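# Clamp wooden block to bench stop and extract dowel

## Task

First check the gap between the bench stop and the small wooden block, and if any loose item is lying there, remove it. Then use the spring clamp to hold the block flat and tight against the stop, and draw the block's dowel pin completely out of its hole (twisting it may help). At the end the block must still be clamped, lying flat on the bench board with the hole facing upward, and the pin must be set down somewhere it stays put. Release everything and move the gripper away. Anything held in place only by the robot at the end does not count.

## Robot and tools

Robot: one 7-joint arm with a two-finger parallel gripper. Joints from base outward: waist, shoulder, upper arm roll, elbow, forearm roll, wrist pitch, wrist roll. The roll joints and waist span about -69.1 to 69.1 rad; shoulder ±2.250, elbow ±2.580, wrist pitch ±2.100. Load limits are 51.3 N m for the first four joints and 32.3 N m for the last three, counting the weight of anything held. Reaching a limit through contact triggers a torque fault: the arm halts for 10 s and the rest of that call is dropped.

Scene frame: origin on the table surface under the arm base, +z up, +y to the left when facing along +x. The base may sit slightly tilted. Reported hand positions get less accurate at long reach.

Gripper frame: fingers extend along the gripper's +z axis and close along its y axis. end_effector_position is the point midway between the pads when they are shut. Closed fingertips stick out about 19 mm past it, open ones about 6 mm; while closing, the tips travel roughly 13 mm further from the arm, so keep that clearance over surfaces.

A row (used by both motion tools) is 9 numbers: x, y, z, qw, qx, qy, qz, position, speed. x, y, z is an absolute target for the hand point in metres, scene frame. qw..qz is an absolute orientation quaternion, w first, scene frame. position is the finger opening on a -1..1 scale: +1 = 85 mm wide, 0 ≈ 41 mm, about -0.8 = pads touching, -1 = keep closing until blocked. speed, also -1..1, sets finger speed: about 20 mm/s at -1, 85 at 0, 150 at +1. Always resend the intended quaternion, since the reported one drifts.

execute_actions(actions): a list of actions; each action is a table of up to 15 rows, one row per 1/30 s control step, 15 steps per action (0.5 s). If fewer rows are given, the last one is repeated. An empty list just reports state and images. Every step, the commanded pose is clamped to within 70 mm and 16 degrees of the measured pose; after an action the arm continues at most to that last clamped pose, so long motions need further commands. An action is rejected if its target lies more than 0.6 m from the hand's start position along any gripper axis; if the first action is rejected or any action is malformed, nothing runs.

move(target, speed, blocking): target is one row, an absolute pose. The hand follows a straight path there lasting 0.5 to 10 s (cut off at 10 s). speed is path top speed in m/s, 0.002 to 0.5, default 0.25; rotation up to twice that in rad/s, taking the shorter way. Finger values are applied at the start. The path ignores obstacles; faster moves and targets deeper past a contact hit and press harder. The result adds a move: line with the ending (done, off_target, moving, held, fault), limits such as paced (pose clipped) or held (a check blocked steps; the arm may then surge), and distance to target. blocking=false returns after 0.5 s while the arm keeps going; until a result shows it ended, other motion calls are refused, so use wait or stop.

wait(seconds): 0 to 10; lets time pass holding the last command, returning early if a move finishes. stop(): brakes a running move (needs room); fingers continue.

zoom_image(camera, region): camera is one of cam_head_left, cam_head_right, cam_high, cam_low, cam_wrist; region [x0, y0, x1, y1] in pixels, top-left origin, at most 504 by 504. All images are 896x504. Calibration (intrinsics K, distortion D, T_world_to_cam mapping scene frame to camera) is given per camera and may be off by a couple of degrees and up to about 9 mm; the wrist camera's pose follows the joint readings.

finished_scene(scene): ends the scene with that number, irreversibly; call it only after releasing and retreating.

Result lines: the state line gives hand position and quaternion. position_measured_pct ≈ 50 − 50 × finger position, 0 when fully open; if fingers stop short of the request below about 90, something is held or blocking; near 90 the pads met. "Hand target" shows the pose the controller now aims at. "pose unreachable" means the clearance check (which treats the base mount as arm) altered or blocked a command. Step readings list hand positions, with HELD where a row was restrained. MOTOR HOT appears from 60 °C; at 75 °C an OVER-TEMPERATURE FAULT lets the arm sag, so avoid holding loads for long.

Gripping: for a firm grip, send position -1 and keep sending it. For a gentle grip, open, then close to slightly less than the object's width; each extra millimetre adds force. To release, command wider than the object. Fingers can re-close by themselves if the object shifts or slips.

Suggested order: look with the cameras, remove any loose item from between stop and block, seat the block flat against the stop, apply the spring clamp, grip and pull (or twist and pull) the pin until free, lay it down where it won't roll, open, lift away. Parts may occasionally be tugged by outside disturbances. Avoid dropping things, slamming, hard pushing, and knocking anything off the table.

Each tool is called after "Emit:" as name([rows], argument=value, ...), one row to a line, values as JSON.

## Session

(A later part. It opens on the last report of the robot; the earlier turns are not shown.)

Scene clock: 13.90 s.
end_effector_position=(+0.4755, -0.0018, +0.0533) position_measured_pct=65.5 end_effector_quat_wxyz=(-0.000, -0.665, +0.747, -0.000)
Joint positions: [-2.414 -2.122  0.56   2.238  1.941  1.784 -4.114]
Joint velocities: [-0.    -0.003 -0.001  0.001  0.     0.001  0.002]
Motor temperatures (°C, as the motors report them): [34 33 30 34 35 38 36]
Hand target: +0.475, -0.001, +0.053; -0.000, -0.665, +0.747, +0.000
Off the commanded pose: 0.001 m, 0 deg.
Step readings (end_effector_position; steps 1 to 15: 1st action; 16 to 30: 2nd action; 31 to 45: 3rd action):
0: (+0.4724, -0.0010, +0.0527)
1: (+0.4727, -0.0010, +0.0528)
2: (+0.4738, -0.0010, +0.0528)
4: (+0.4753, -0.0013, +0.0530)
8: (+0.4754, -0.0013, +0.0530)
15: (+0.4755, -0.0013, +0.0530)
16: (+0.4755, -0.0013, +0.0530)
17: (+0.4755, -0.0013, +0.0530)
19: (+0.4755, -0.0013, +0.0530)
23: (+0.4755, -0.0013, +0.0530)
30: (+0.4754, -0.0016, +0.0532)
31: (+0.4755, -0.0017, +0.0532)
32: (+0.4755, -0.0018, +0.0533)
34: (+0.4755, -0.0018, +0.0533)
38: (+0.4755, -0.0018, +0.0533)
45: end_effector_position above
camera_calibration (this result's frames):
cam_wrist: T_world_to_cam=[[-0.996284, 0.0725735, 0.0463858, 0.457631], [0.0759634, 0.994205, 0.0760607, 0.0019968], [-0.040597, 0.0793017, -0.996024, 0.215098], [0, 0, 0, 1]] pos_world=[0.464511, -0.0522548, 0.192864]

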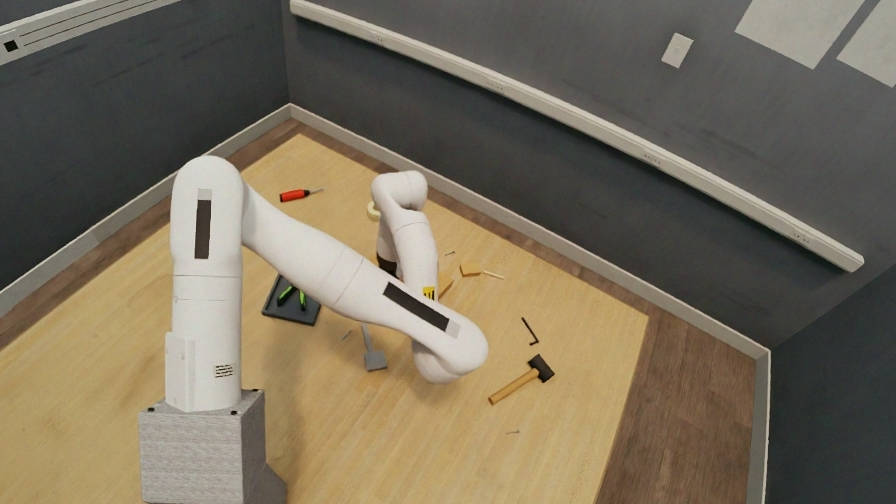

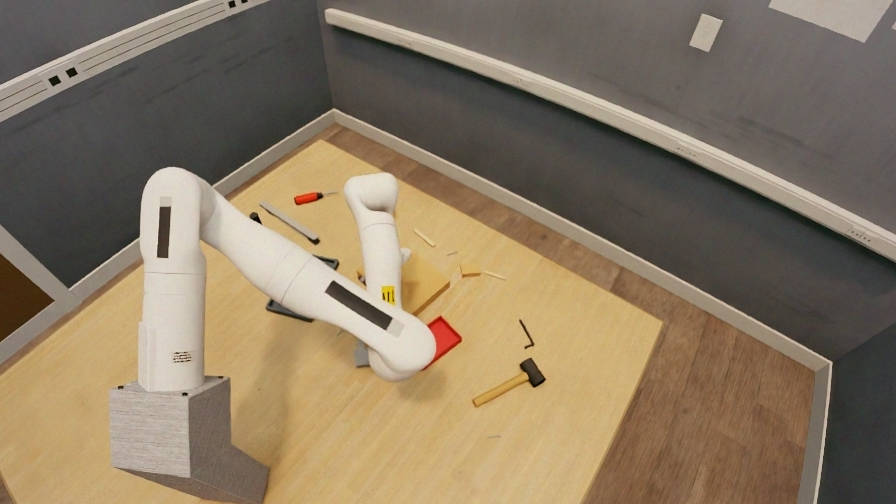

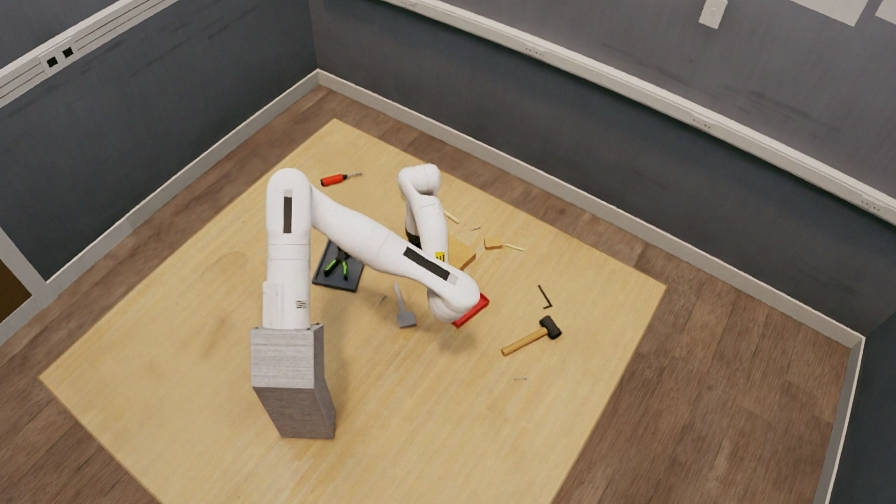

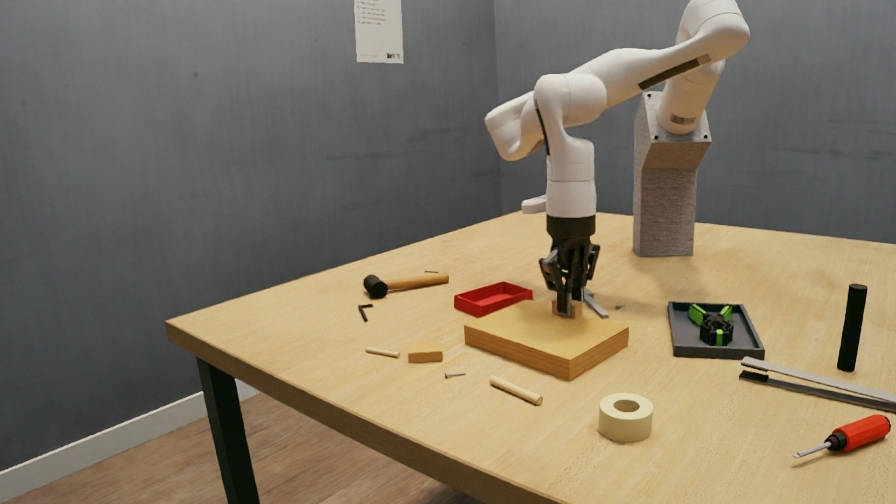

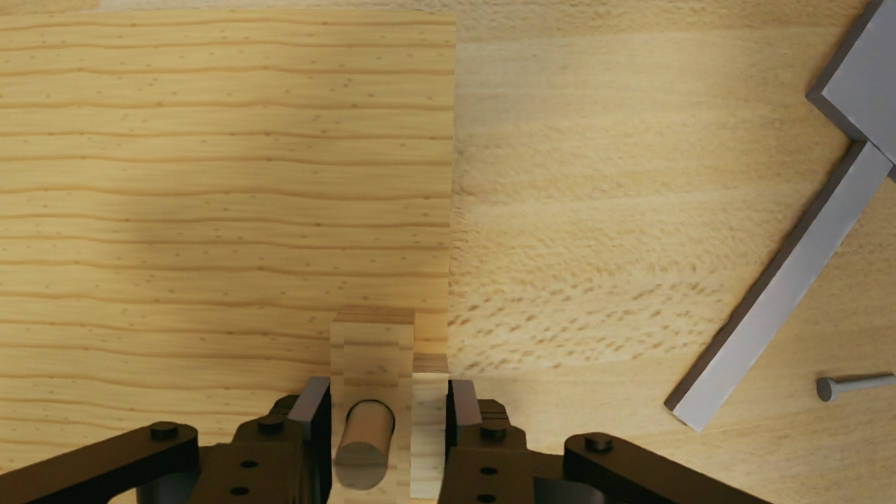

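Emit:
execute_actions([
  [[0.4755,-0.0015,0.053,0,0.6646,-0.7472,0,0.2,0],[0.4755,-0.0015,0.053,0,0.6646,-0.7472,0,0.2,0],[0.4755,-0.0015,0.053,0,0.6646,-0.7472,0,0.2,0],[0.4755,-0.0015,0.053,0,0.6646,-0.7472,0,0.2,0],[0.4755,-0.0015,0.053,0,0.6646,-0.7472,0,0.2,0],[0.4755,-0.0015,0.053,0,0.6646,-0.7472,0,0.2,0],[0.4755,-0.0015,0.056,0,0.6646,-0.7472,0,0.2,0],[0.4755,-0.0015,0.06,0,0.6646,-0.7472,0,0.2,0],[0.4755,-0.0015,0.066,0,0.6646,-0.7472,0,0.2,0],[0.4755,-0.0015,0.073,0,0.6646,-0.7472,0,0.2,0],[0.4755,-0.0015,0.08,0,0.6646,-0.7472,0,0.2,0],[0.4755,-0.0015,0.087,0,0.6646,-0.7472,0,0.2,0],[0.4755,-0.0015,0.094,0,0.6646,-0.7472,0,0.2,0],[0.4755,-0.0015,0.1,0,0.6646,-0.7472,0,0.2,0],[0.4755,-0.0015,0.105,0,0.6646,-0.7472,0,0.2,0]],
])

Emit:
move(target=[0.3,0.164,0.12,0,0.9781,0.2079,0,0.85,0], speed=0.4)

Scene clock: 15.40 s.
end_effector_position=(+0.4764, -0.0023, +0.0890) position_measured_pct=40.1 end_effector_quat_wxyz=(+0.000, -0.665, +0.747, -0.002)
Joint positions: [-2.366 -2.069  0.506  2.274  1.833  1.822 -4.163]
Joint velocities: [ 0.239  0.267 -0.3    0.153 -0.576  0.175 -0.26 ]
Motor temperatures (°C, as the motors report them): [34 33 30 34 35 38 36]
Hand target: +0.476, -0.002, +0.103; +0.000, -0.665, +0.747, -0.001
Off the commanded pose: 0.016 m, 0 deg.
Step readings (end_effector_position):
0: (+0.4755, -0.0018, +0.0533)
1: (+0.4755, -0.0018, +0.0533)
2: (+0.4754, -0.0017, +0.0531)
4: (+0.4755, -0.0016, +0.0530)
8: (+0.4757, -0.0018, +0.0549)
15: end_effector_position above
camera_calibration (this result's frames):
cam_wrist: T_world_to_cam=[[-0.996538, 0.0706878, 0.0437644, 0.45723], [0.0738375, 0.994438, 0.0751131, 0.000811627], [-0.0382113, 0.0780845, -0.996214, 0.249649], [0, 0, 0, 1]] pos_world=[0.465126, -0.0526214, 0.228633]

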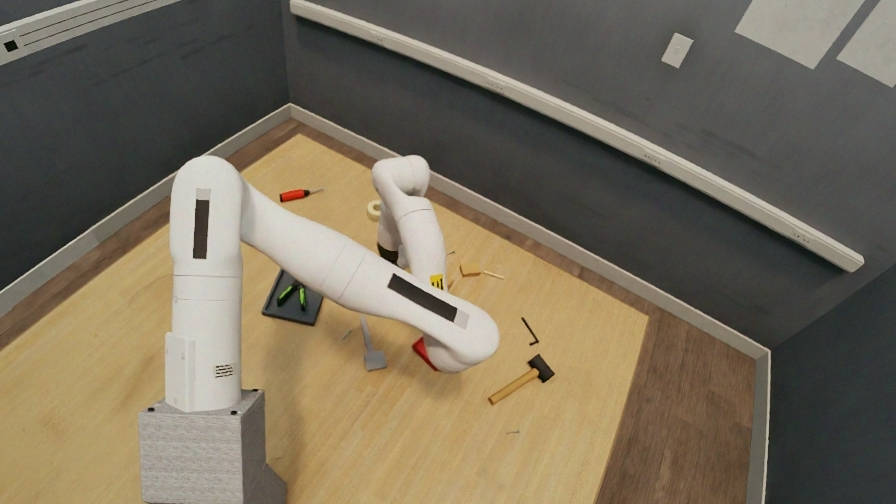

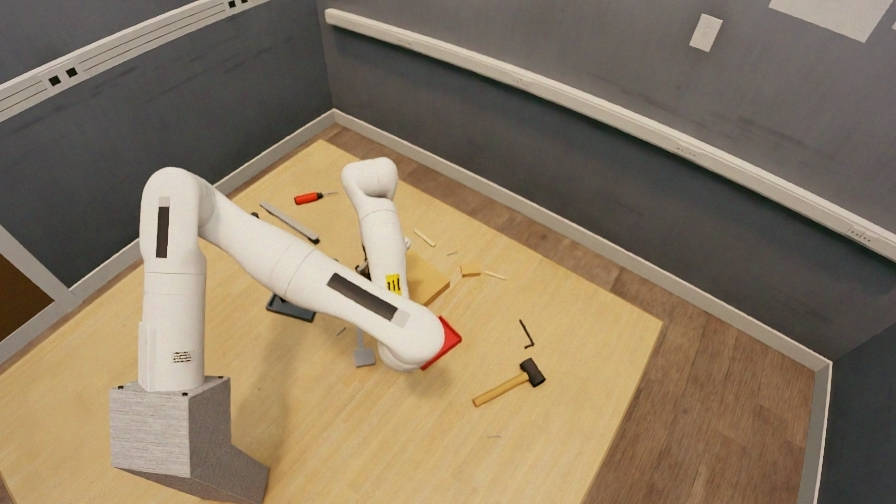

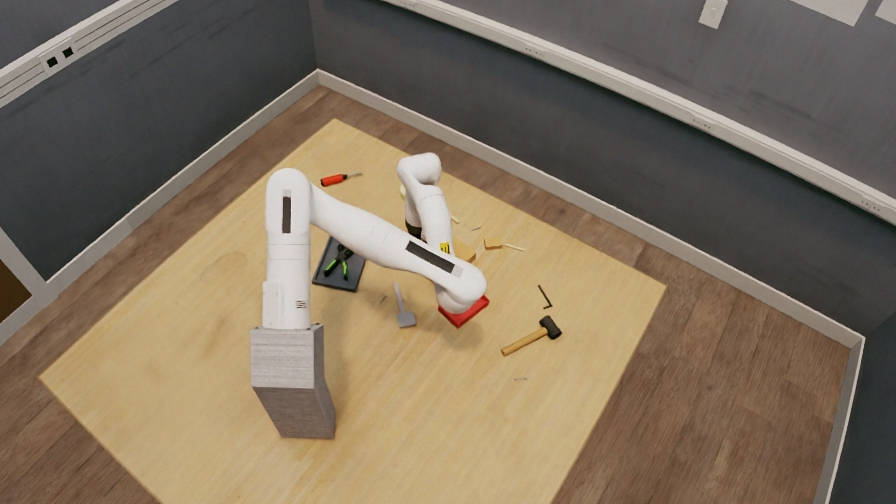

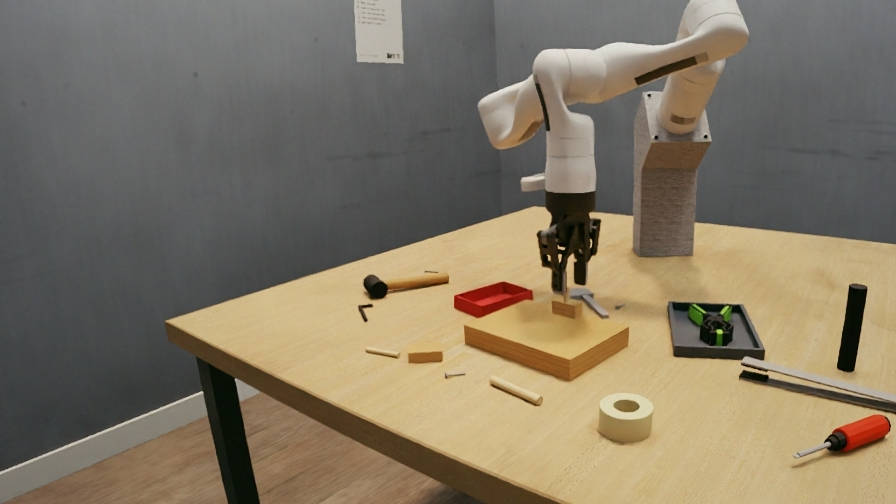

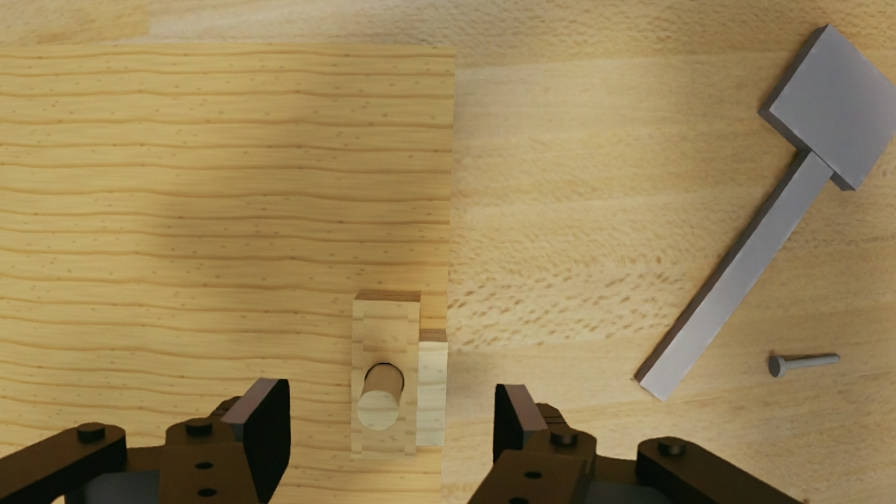

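Scene clock: 18.57 s.
end_effector_position=(+0.3017, +0.1647, +0.1204) position_measured_pct=7.5 end_effector_quat_wxyz=(+0.002, +0.964, +0.205, -0.170)
Joint positions: [-2.89  -1.682  0.51   2.577  1.371  2.085 -3.166]
Joint velocities: [-0.146 -0.061 -0.137  0.002 -0.05   0.212 -0.059]
Motor temperatures (°C, as the motors report them): [34 33 30 34 35 38 36]
Hand target: +0.302, +0.165, +0.120; +0.003, +0.964, +0.206, -0.169
Off the commanded pose: 0.002 m, 20 deg; orientation clipped at the last step of the last action.
joint sent to its limit — the command would take joint 4 (elbow) past its upper limit, so that joint was sent only as far as its limit.
move: off_target; limits=paced
camera_calibration (this result's frames):
cam_wrist: T_world_to_cam=[[0.448821, -0.892898, -0.0359614, 0.00224728], [-0.813652, -0.424965, 0.396706, 0.308071], [-0.3695, -0.14879, -0.917241, 0.389039], [0, 0, 0, 1]] pos_world=[0.393404, 0.190811, 0.23471]

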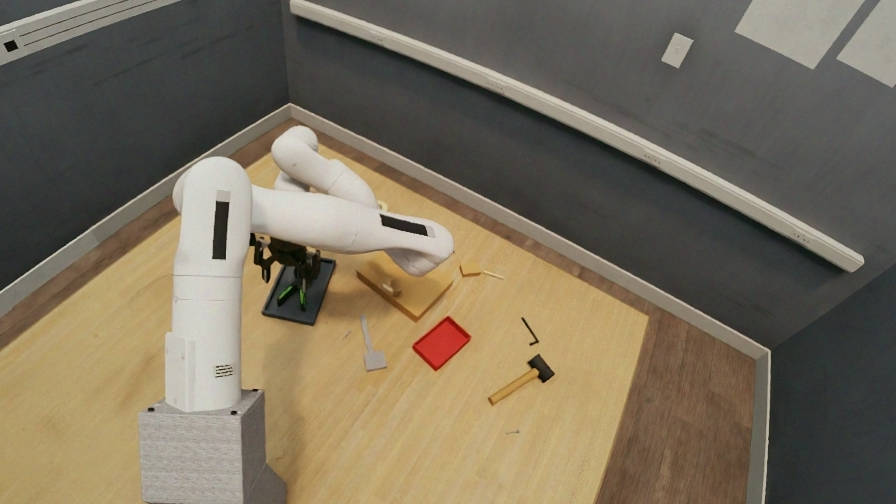

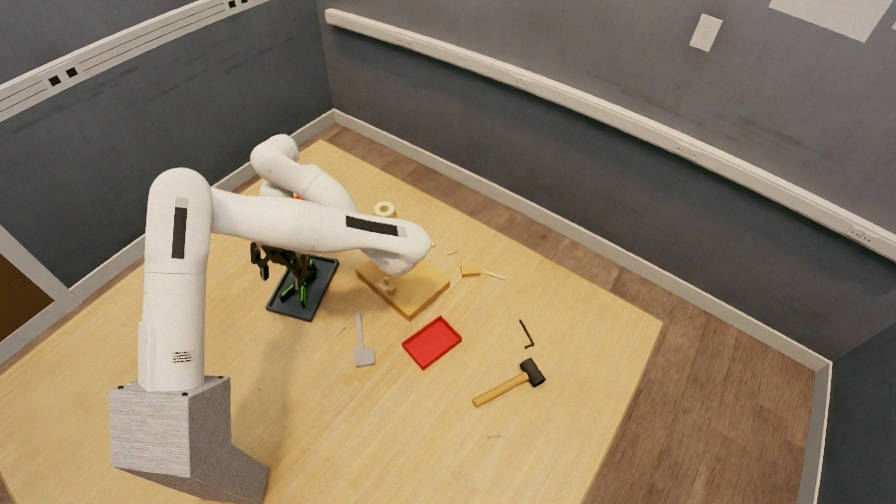

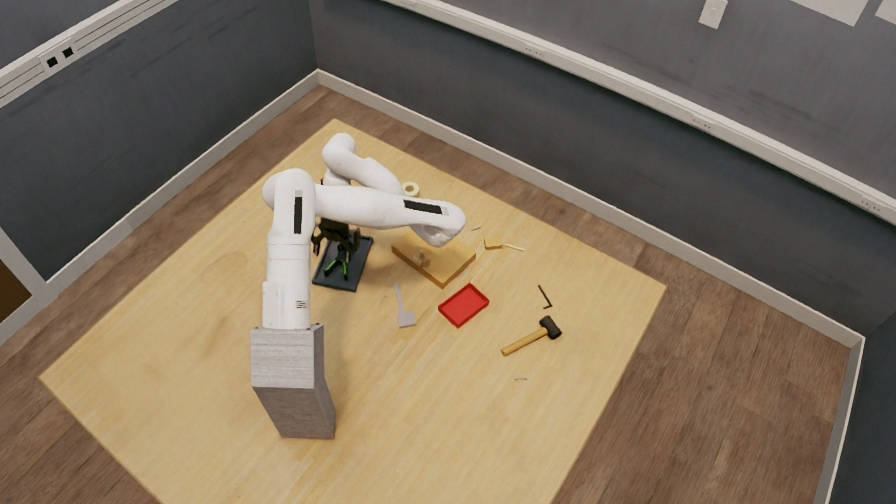

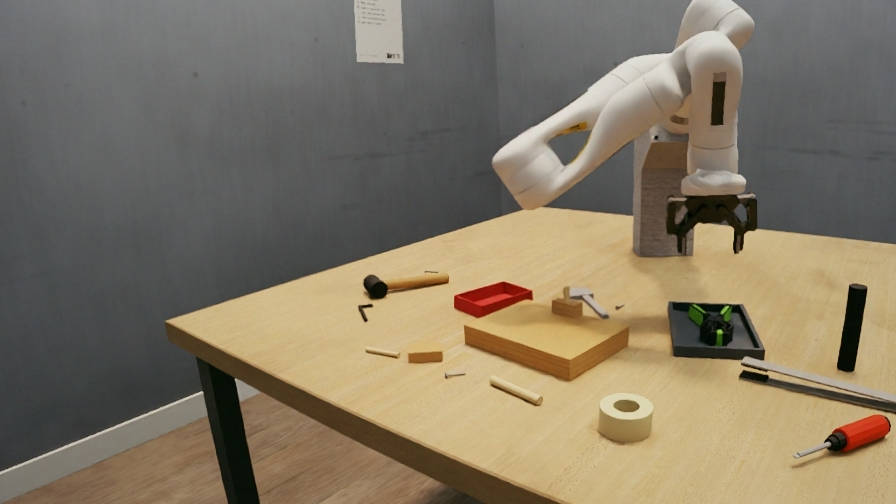

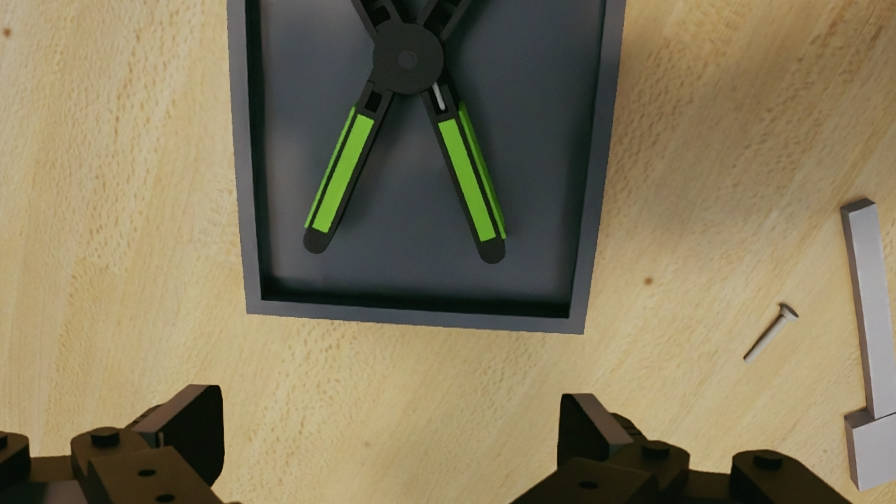

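Emit:
move(target=[0.312,0.176,0.055,0.0368,0.9624,0.209,-0.1697,0.8,0], speed=0.15)

Scene clock: 20.90 s.
end_effector_position=(+0.3119, +0.1757, +0.0550) position_measured_pct=9.9 end_effector_quat_wxyz=(+0.037, +0.962, +0.209, -0.170)
Joint positions: [-2.966 -1.761  0.75   2.446  1.713  2.098 -3.002]
Joint velocities: [-0.001 -0.005  0.002 -0.002 -0.001 -0.002  0.   ]
Motor temperatures (°C, as the motors report them): [34 33 30 34 35 38 36]
Hand target: +0.312, +0.176, +0.055; +0.037, +0.962, +0.209, -0.170
Off the commanded pose: 0.000 m, 0 deg.
move: done
camera_calibration (this result's frames):
cam_wrist: T_world_to_cam=[[0.466655, -0.883944, 0.0295902, -0.00554209], [-0.810874, -0.414242, 0.413384, 0.343382], [-0.353151, -0.216902, -0.910076, 0.340863], [0, 0, 0, 1]] pos_world=[0.401402, 0.211278, 0.168426]

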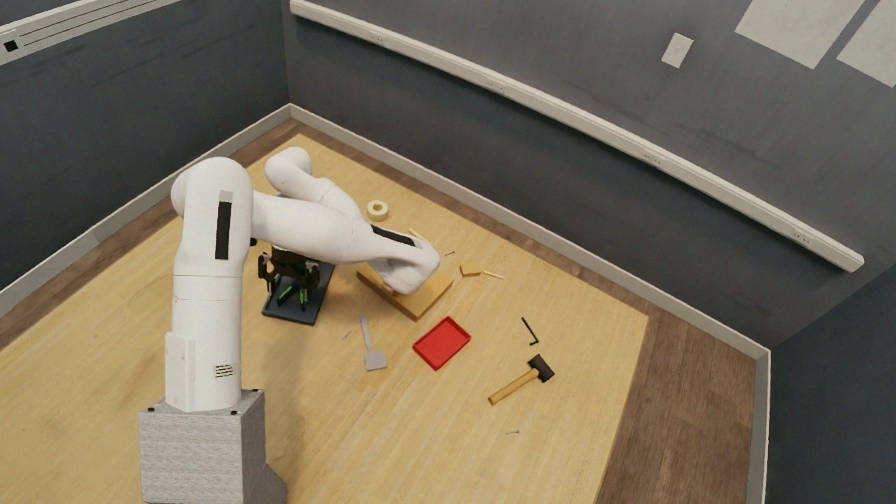

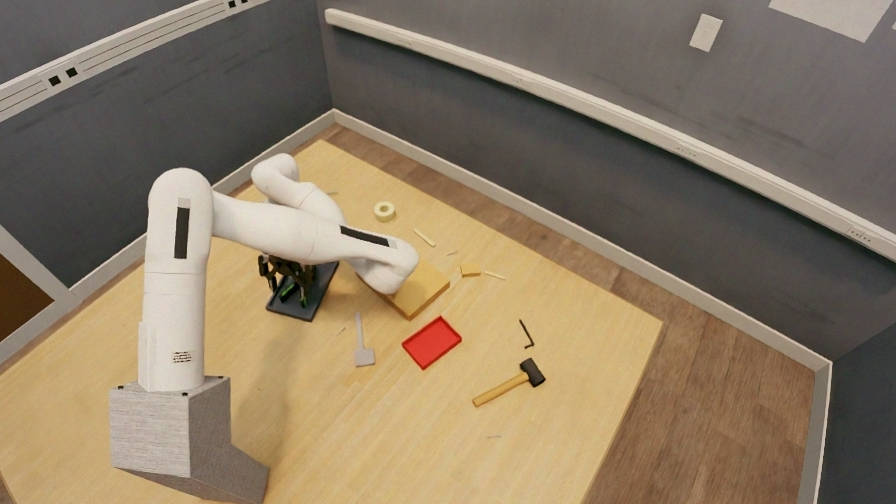

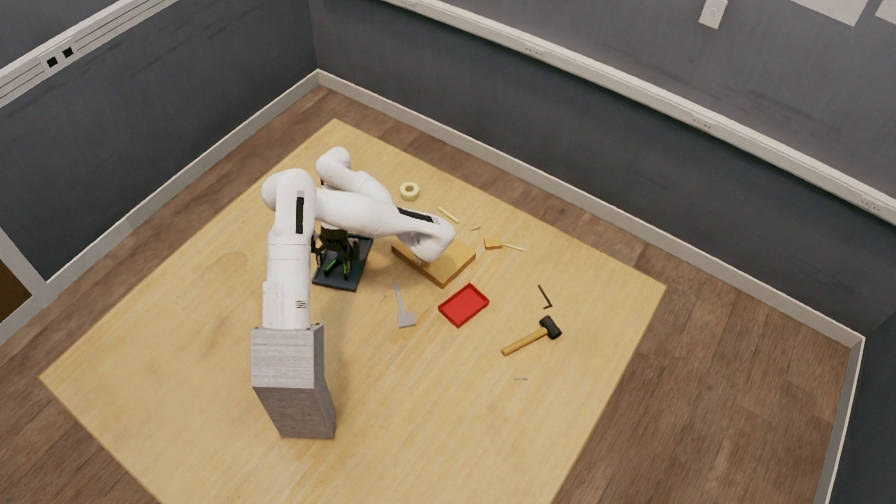

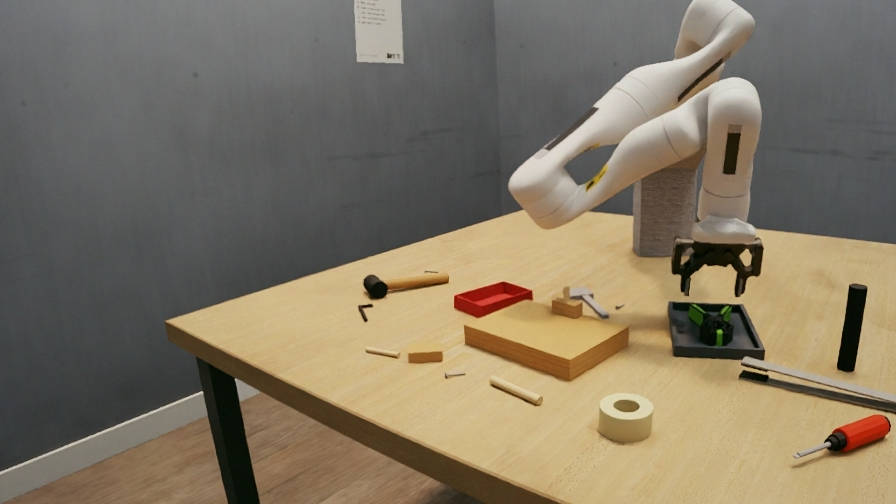

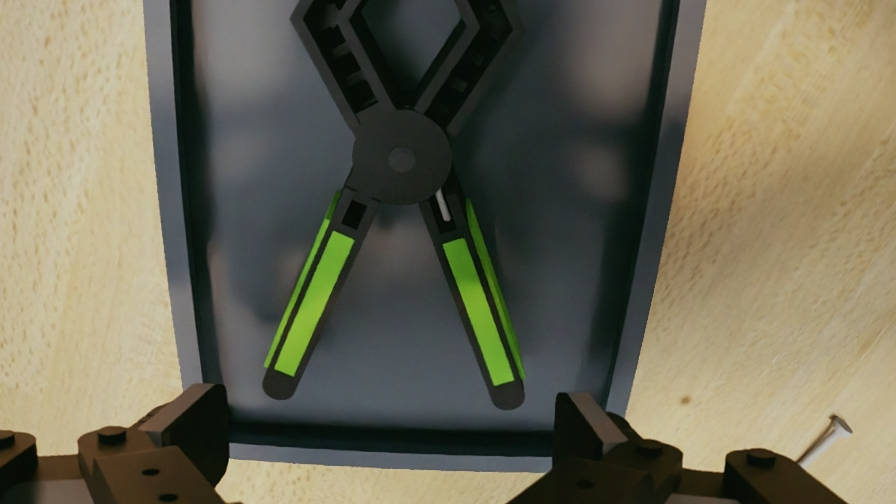

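Emit:
move(target=[0.31,0.176,0.021,0.0277,0.9688,0.2104,-0.1275,0.8,0], speed=0.06)

Scene clock: 22.50 s.
end_effector_position=(+0.3100, +0.1760, +0.0210) position_measured_pct=9.9 end_effector_quat_wxyz=(+0.028, +0.969, +0.211, -0.127)
Joint positions: [-2.964 -1.857  0.849  2.473  1.951  2.061 -2.91 ]
Joint velocities: [ 0.002 -0.003  0.002  0.001  0.001 -0.001 -0.   ]
Motor temperatures (°C, as the motors report them): [34 33 30 34 35 38 36]
Hand target: +0.310, +0.176, +0.021; +0.028, +0.969, +0.210, -0.128
Off the commanded pose: 0.000 m, 0 deg.
move: done
camera_calibration (this result's frames):
cam_wrist: T_world_to_cam=[[0.463997, -0.885179, 0.0341465, -0.00254616], [-0.840631, -0.427834, 0.332111, 0.369332], [-0.279368, -0.182803, -0.942622, 0.281167], [0, 0, 0, 1]] pos_world=[0.390202, 0.207157, 0.142462]

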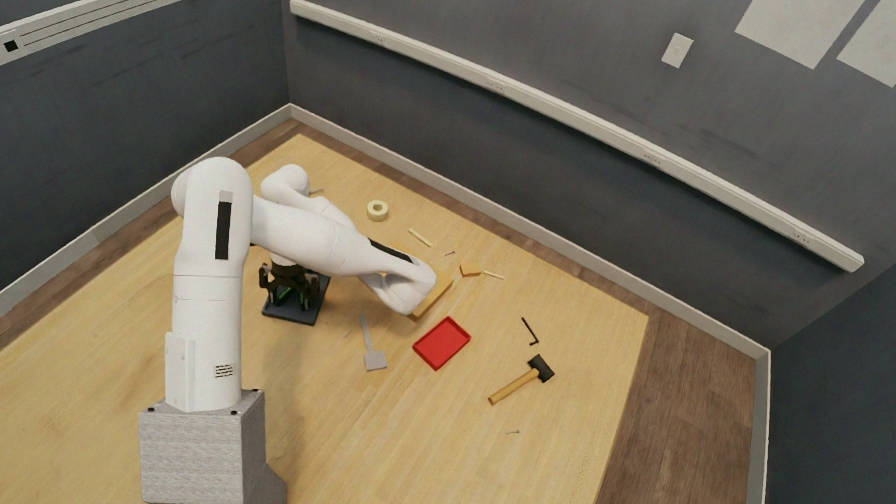

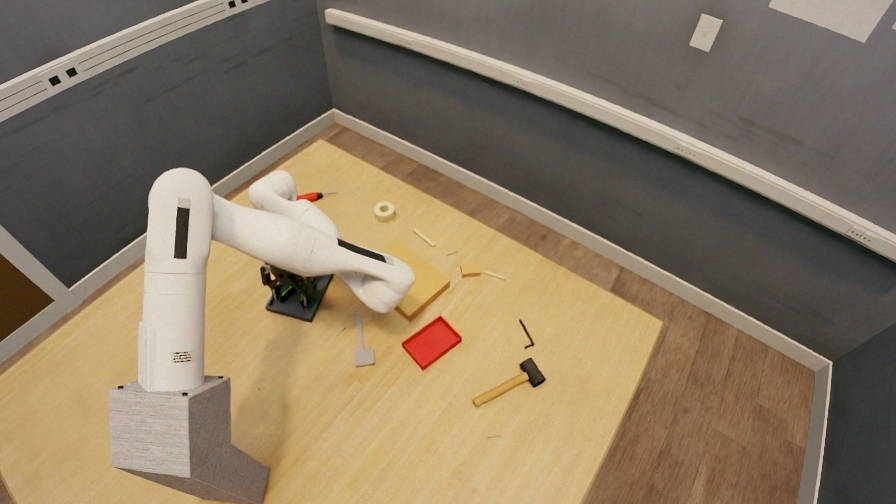

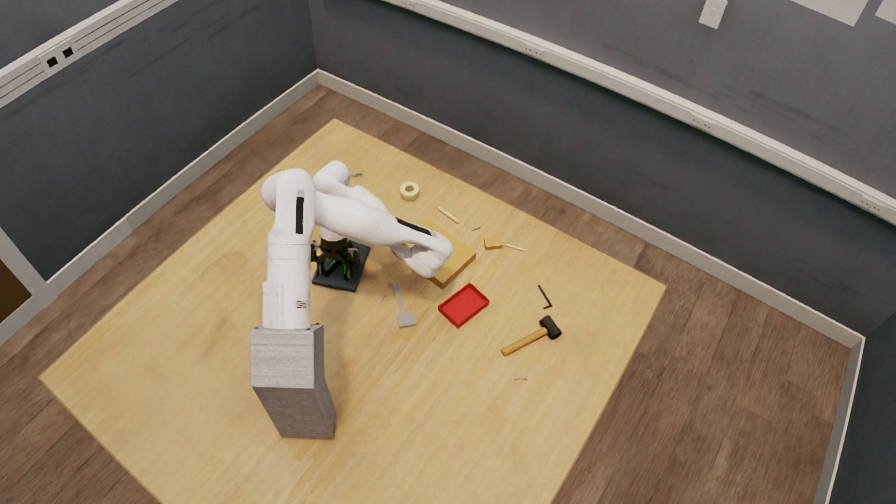

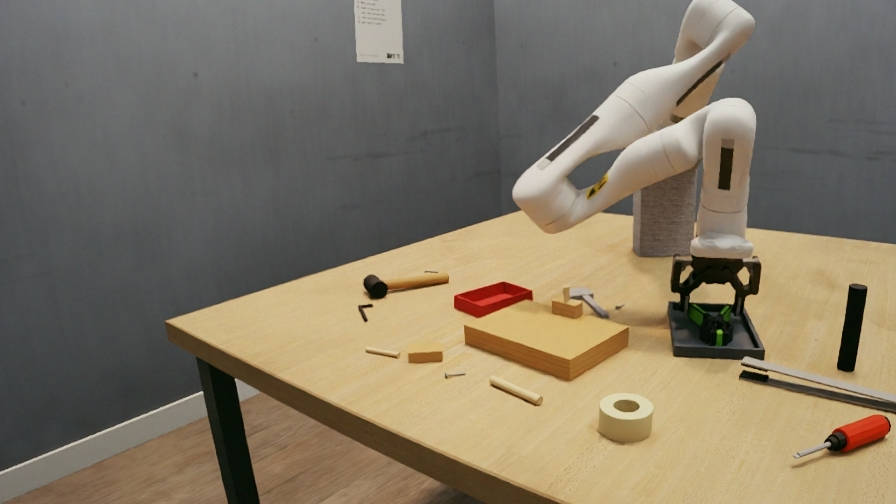

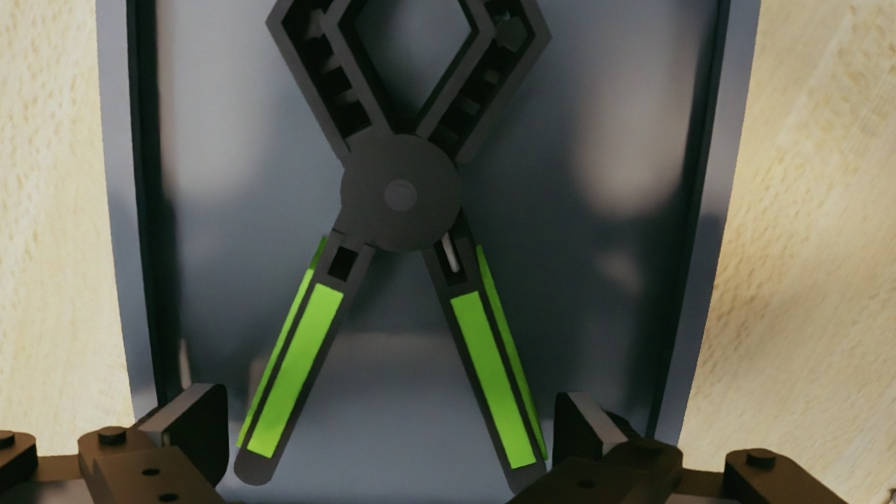

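Emit:
execute_actions([
  [[0.31,0.176,0.02,0.0277,0.9688,0.2104,-0.1275,0.8,0],[0.31,0.176,0.019,0.0277,0.9688,0.2104,-0.1275,0.8,0],[0.31,0.176,0.018,0.0277,0.9688,0.2104,-0.1275,0.8,0],[0.31,0.176,0.017,0.0277,0.9688,0.2104,-0.1275,0.8,0],[0.31,0.176,0.017,0.0277,0.9688,0.2104,-0.1275,0.8,0],[0.31,0.176,0.017,0.0277,0.9688,0.2104,-0.1275,0.45,-0.5]],
  [[0.31,0.176,0.017,0.0277,0.9688,0.2104,-0.1275,0.45,-0.5]],
])

Emit:
move(target=[0.318,0.18,0.045,0.0277,0.9688,0.2104,-0.1275,0.45,-0.5], speed=0.06)

Scene clock: 23.83 s.
end_effector_position=(+0.3102, +0.1755, +0.0175) position_measured_pct=27.0 end_effector_quat_wxyz=(+0.028, +0.969, +0.211, -0.127)
Joint positions: [-2.962 -1.865  0.858  2.466  1.967  2.056 -2.895]
Joint velocities: [-0.    -0.001 -0.001 -0.001 -0.    -0.001  0.   ]
Motor temperatures (°C, as the motors report them): [34 33 30 34 35 38 36]
Hand target: +0.310, +0.176, +0.017; +0.028, +0.969, +0.210, -0.128
Off the commanded pose: 0.001 m, 0 deg.
Step readings (end_effector_position; steps 1 to 15: 1st action; 16 to 30: 2nd action):
0: (+0.3098, +0.1759, +0.0209)
1: (+0.3098, +0.1759, +0.0208)
2: (+0.3098, +0.1759, +0.0203)
4: (+0.3098, +0.1759, +0.0187)
8: (+0.3101, +0.1760, +0.0171)
15: (+0.3101, +0.1758, +0.0173)
16: (+0.3102, +0.1757, +0.0173)
17: (+0.3102, +0.1756, +0.0174)
19: (+0.3102, +0.1756, +0.0174)
23: (+0.3102, +0.1755, +0.0175)
30: end_effector_position above
camera_calibration (this result's frames):
cam_wrist: T_world_to_cam=[[0.464778, -0.884764, 0.0342602, -0.00323645], [-0.840403, -0.428632, 0.331658, 0.370601], [-0.278754, -0.18294, -0.942777, 0.277649], [0, 0, 0, 1]] pos_world=[0.390354, 0.206781, 0.138959]

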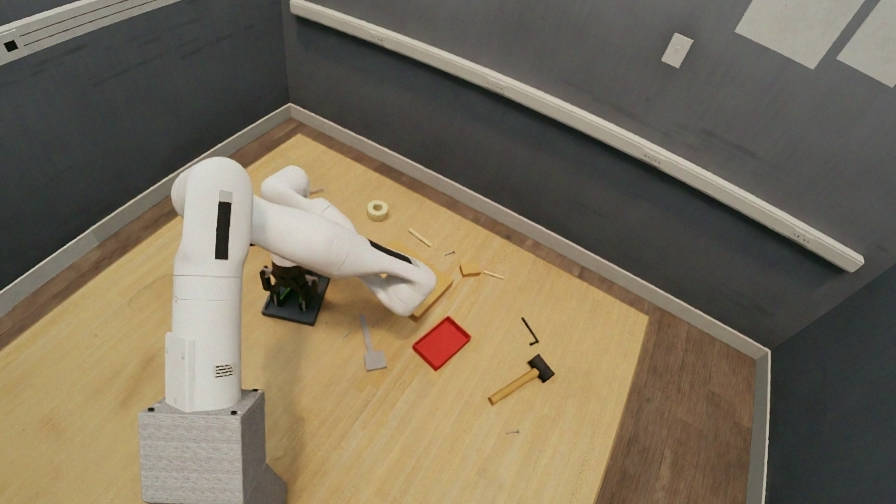

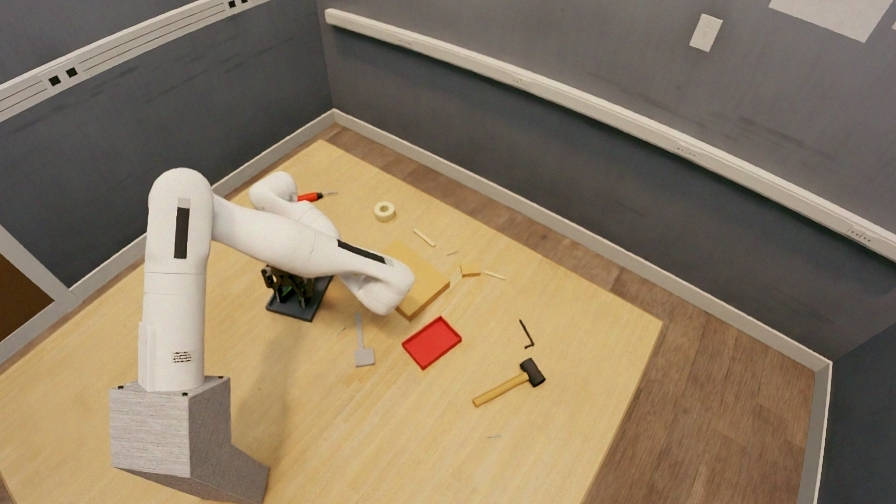

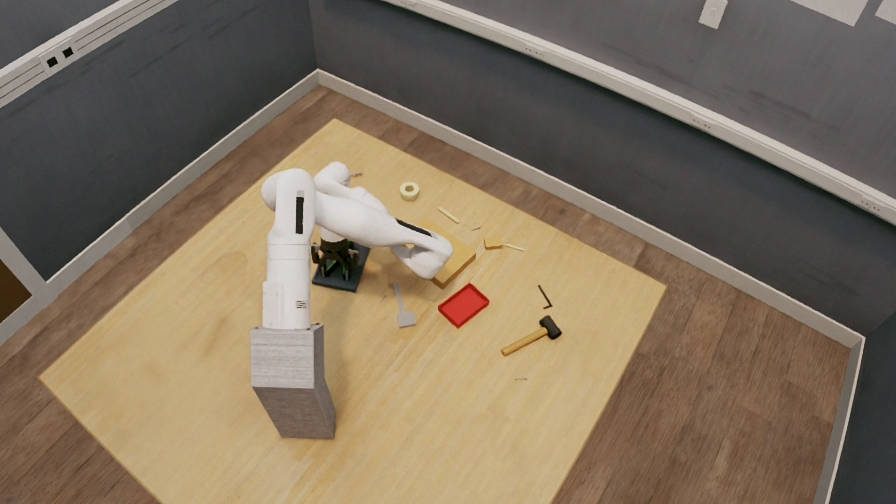

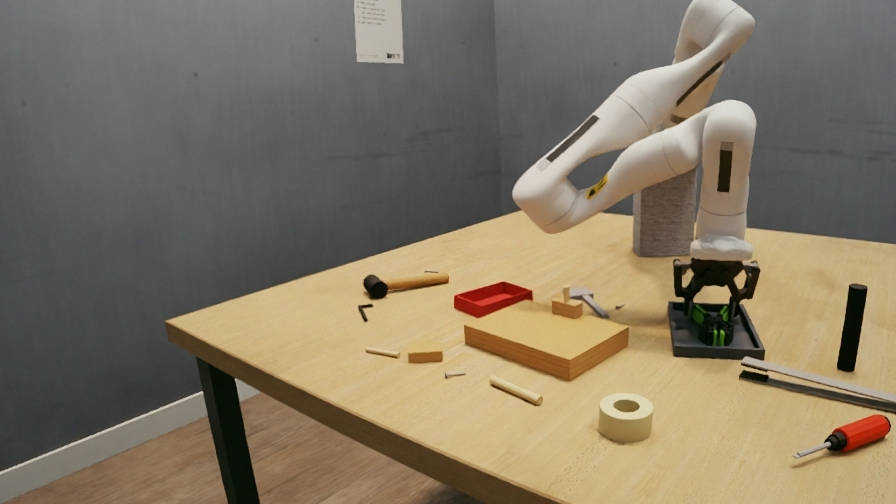

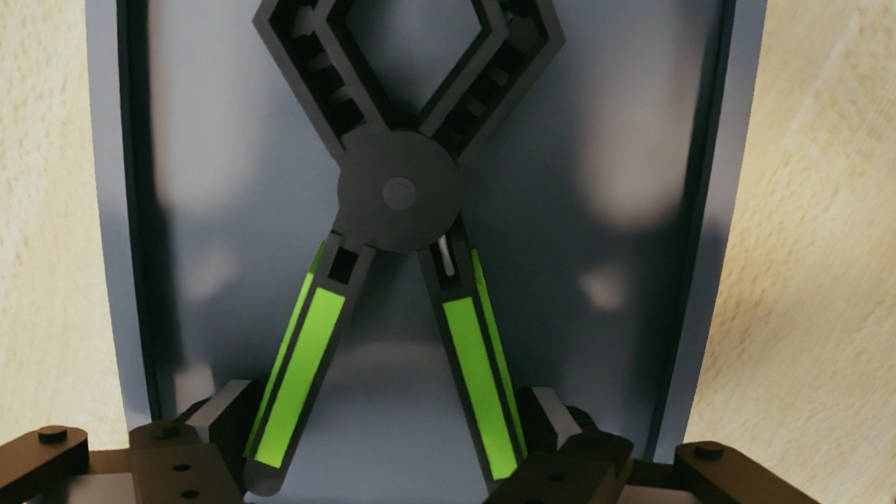

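Scene clock: 24.63 s.
end_effector_position=(+0.3180, +0.1800, +0.0450) position_measured_pct=27.0 end_effector_quat_wxyz=(+0.027, +0.969, +0.210, -0.128)
Joint positions: [-2.968 -1.79   0.776  2.494  1.83   2.09  -2.984]
Joint velocities: [-0.002  0.006 -0.002 -0.    -0.001  0.001  0.001]
Motor temperatures (°C, as the motors report them): [34 33 30 34 35 38 36]
Hand target: +0.318, +0.180, +0.045; +0.028, +0.969, +0.210, -0.127
Off the commanded pose: 0.000 m, 0 deg.
move: done
camera_calibration (this result's frames):
cam_wrist: T_world_to_cam=[[0.463084, -0.885699, 0.0330309, -0.00302688], [-0.840849, -0.427241, 0.332321, 0.369747], [-0.280224, -0.181667, -0.942588, 0.306796], [0, 0, 0, 1]] pos_world=[0.398275, 0.211025, 0.166407]

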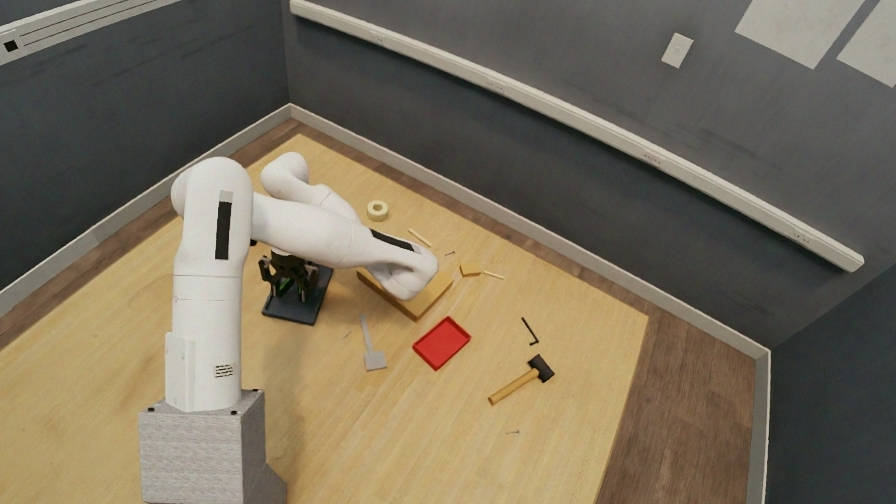

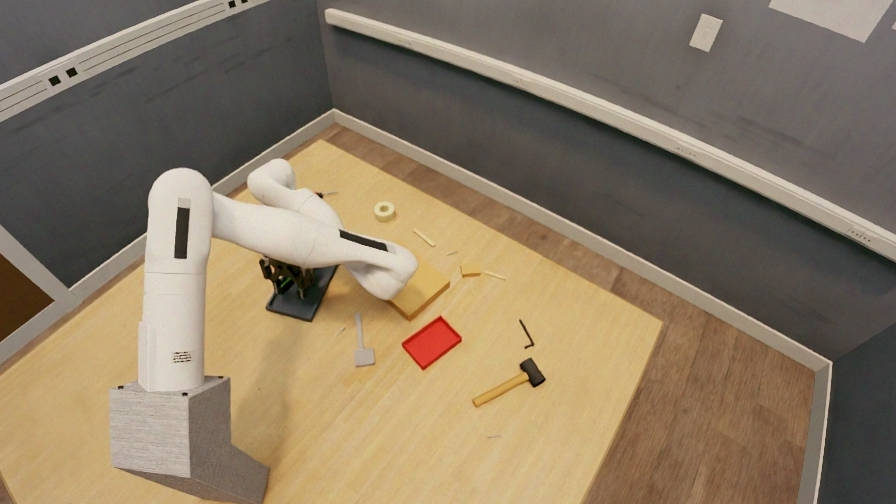

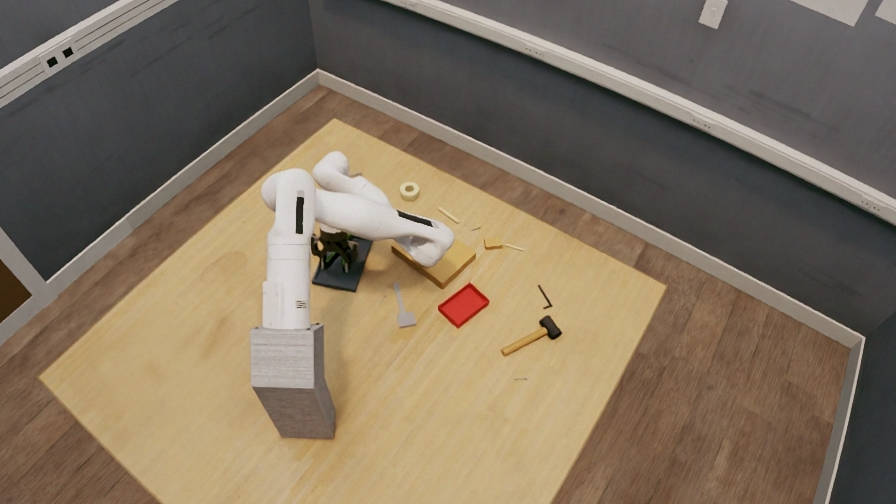

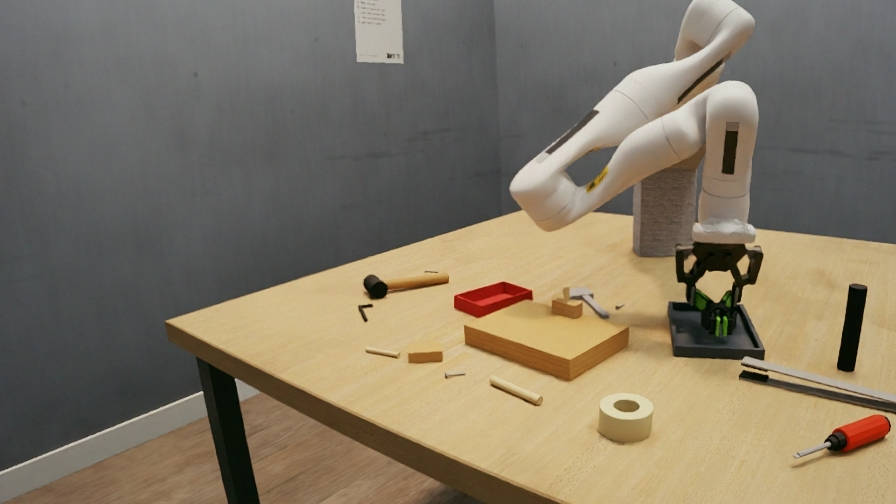

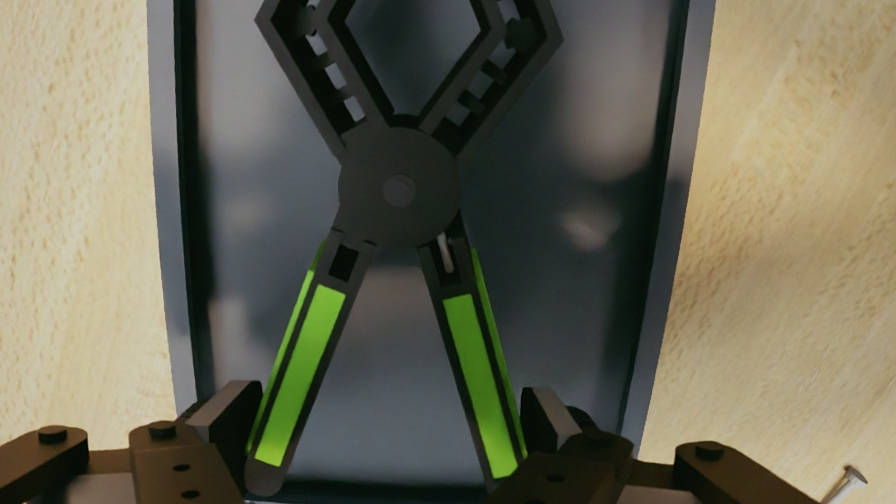

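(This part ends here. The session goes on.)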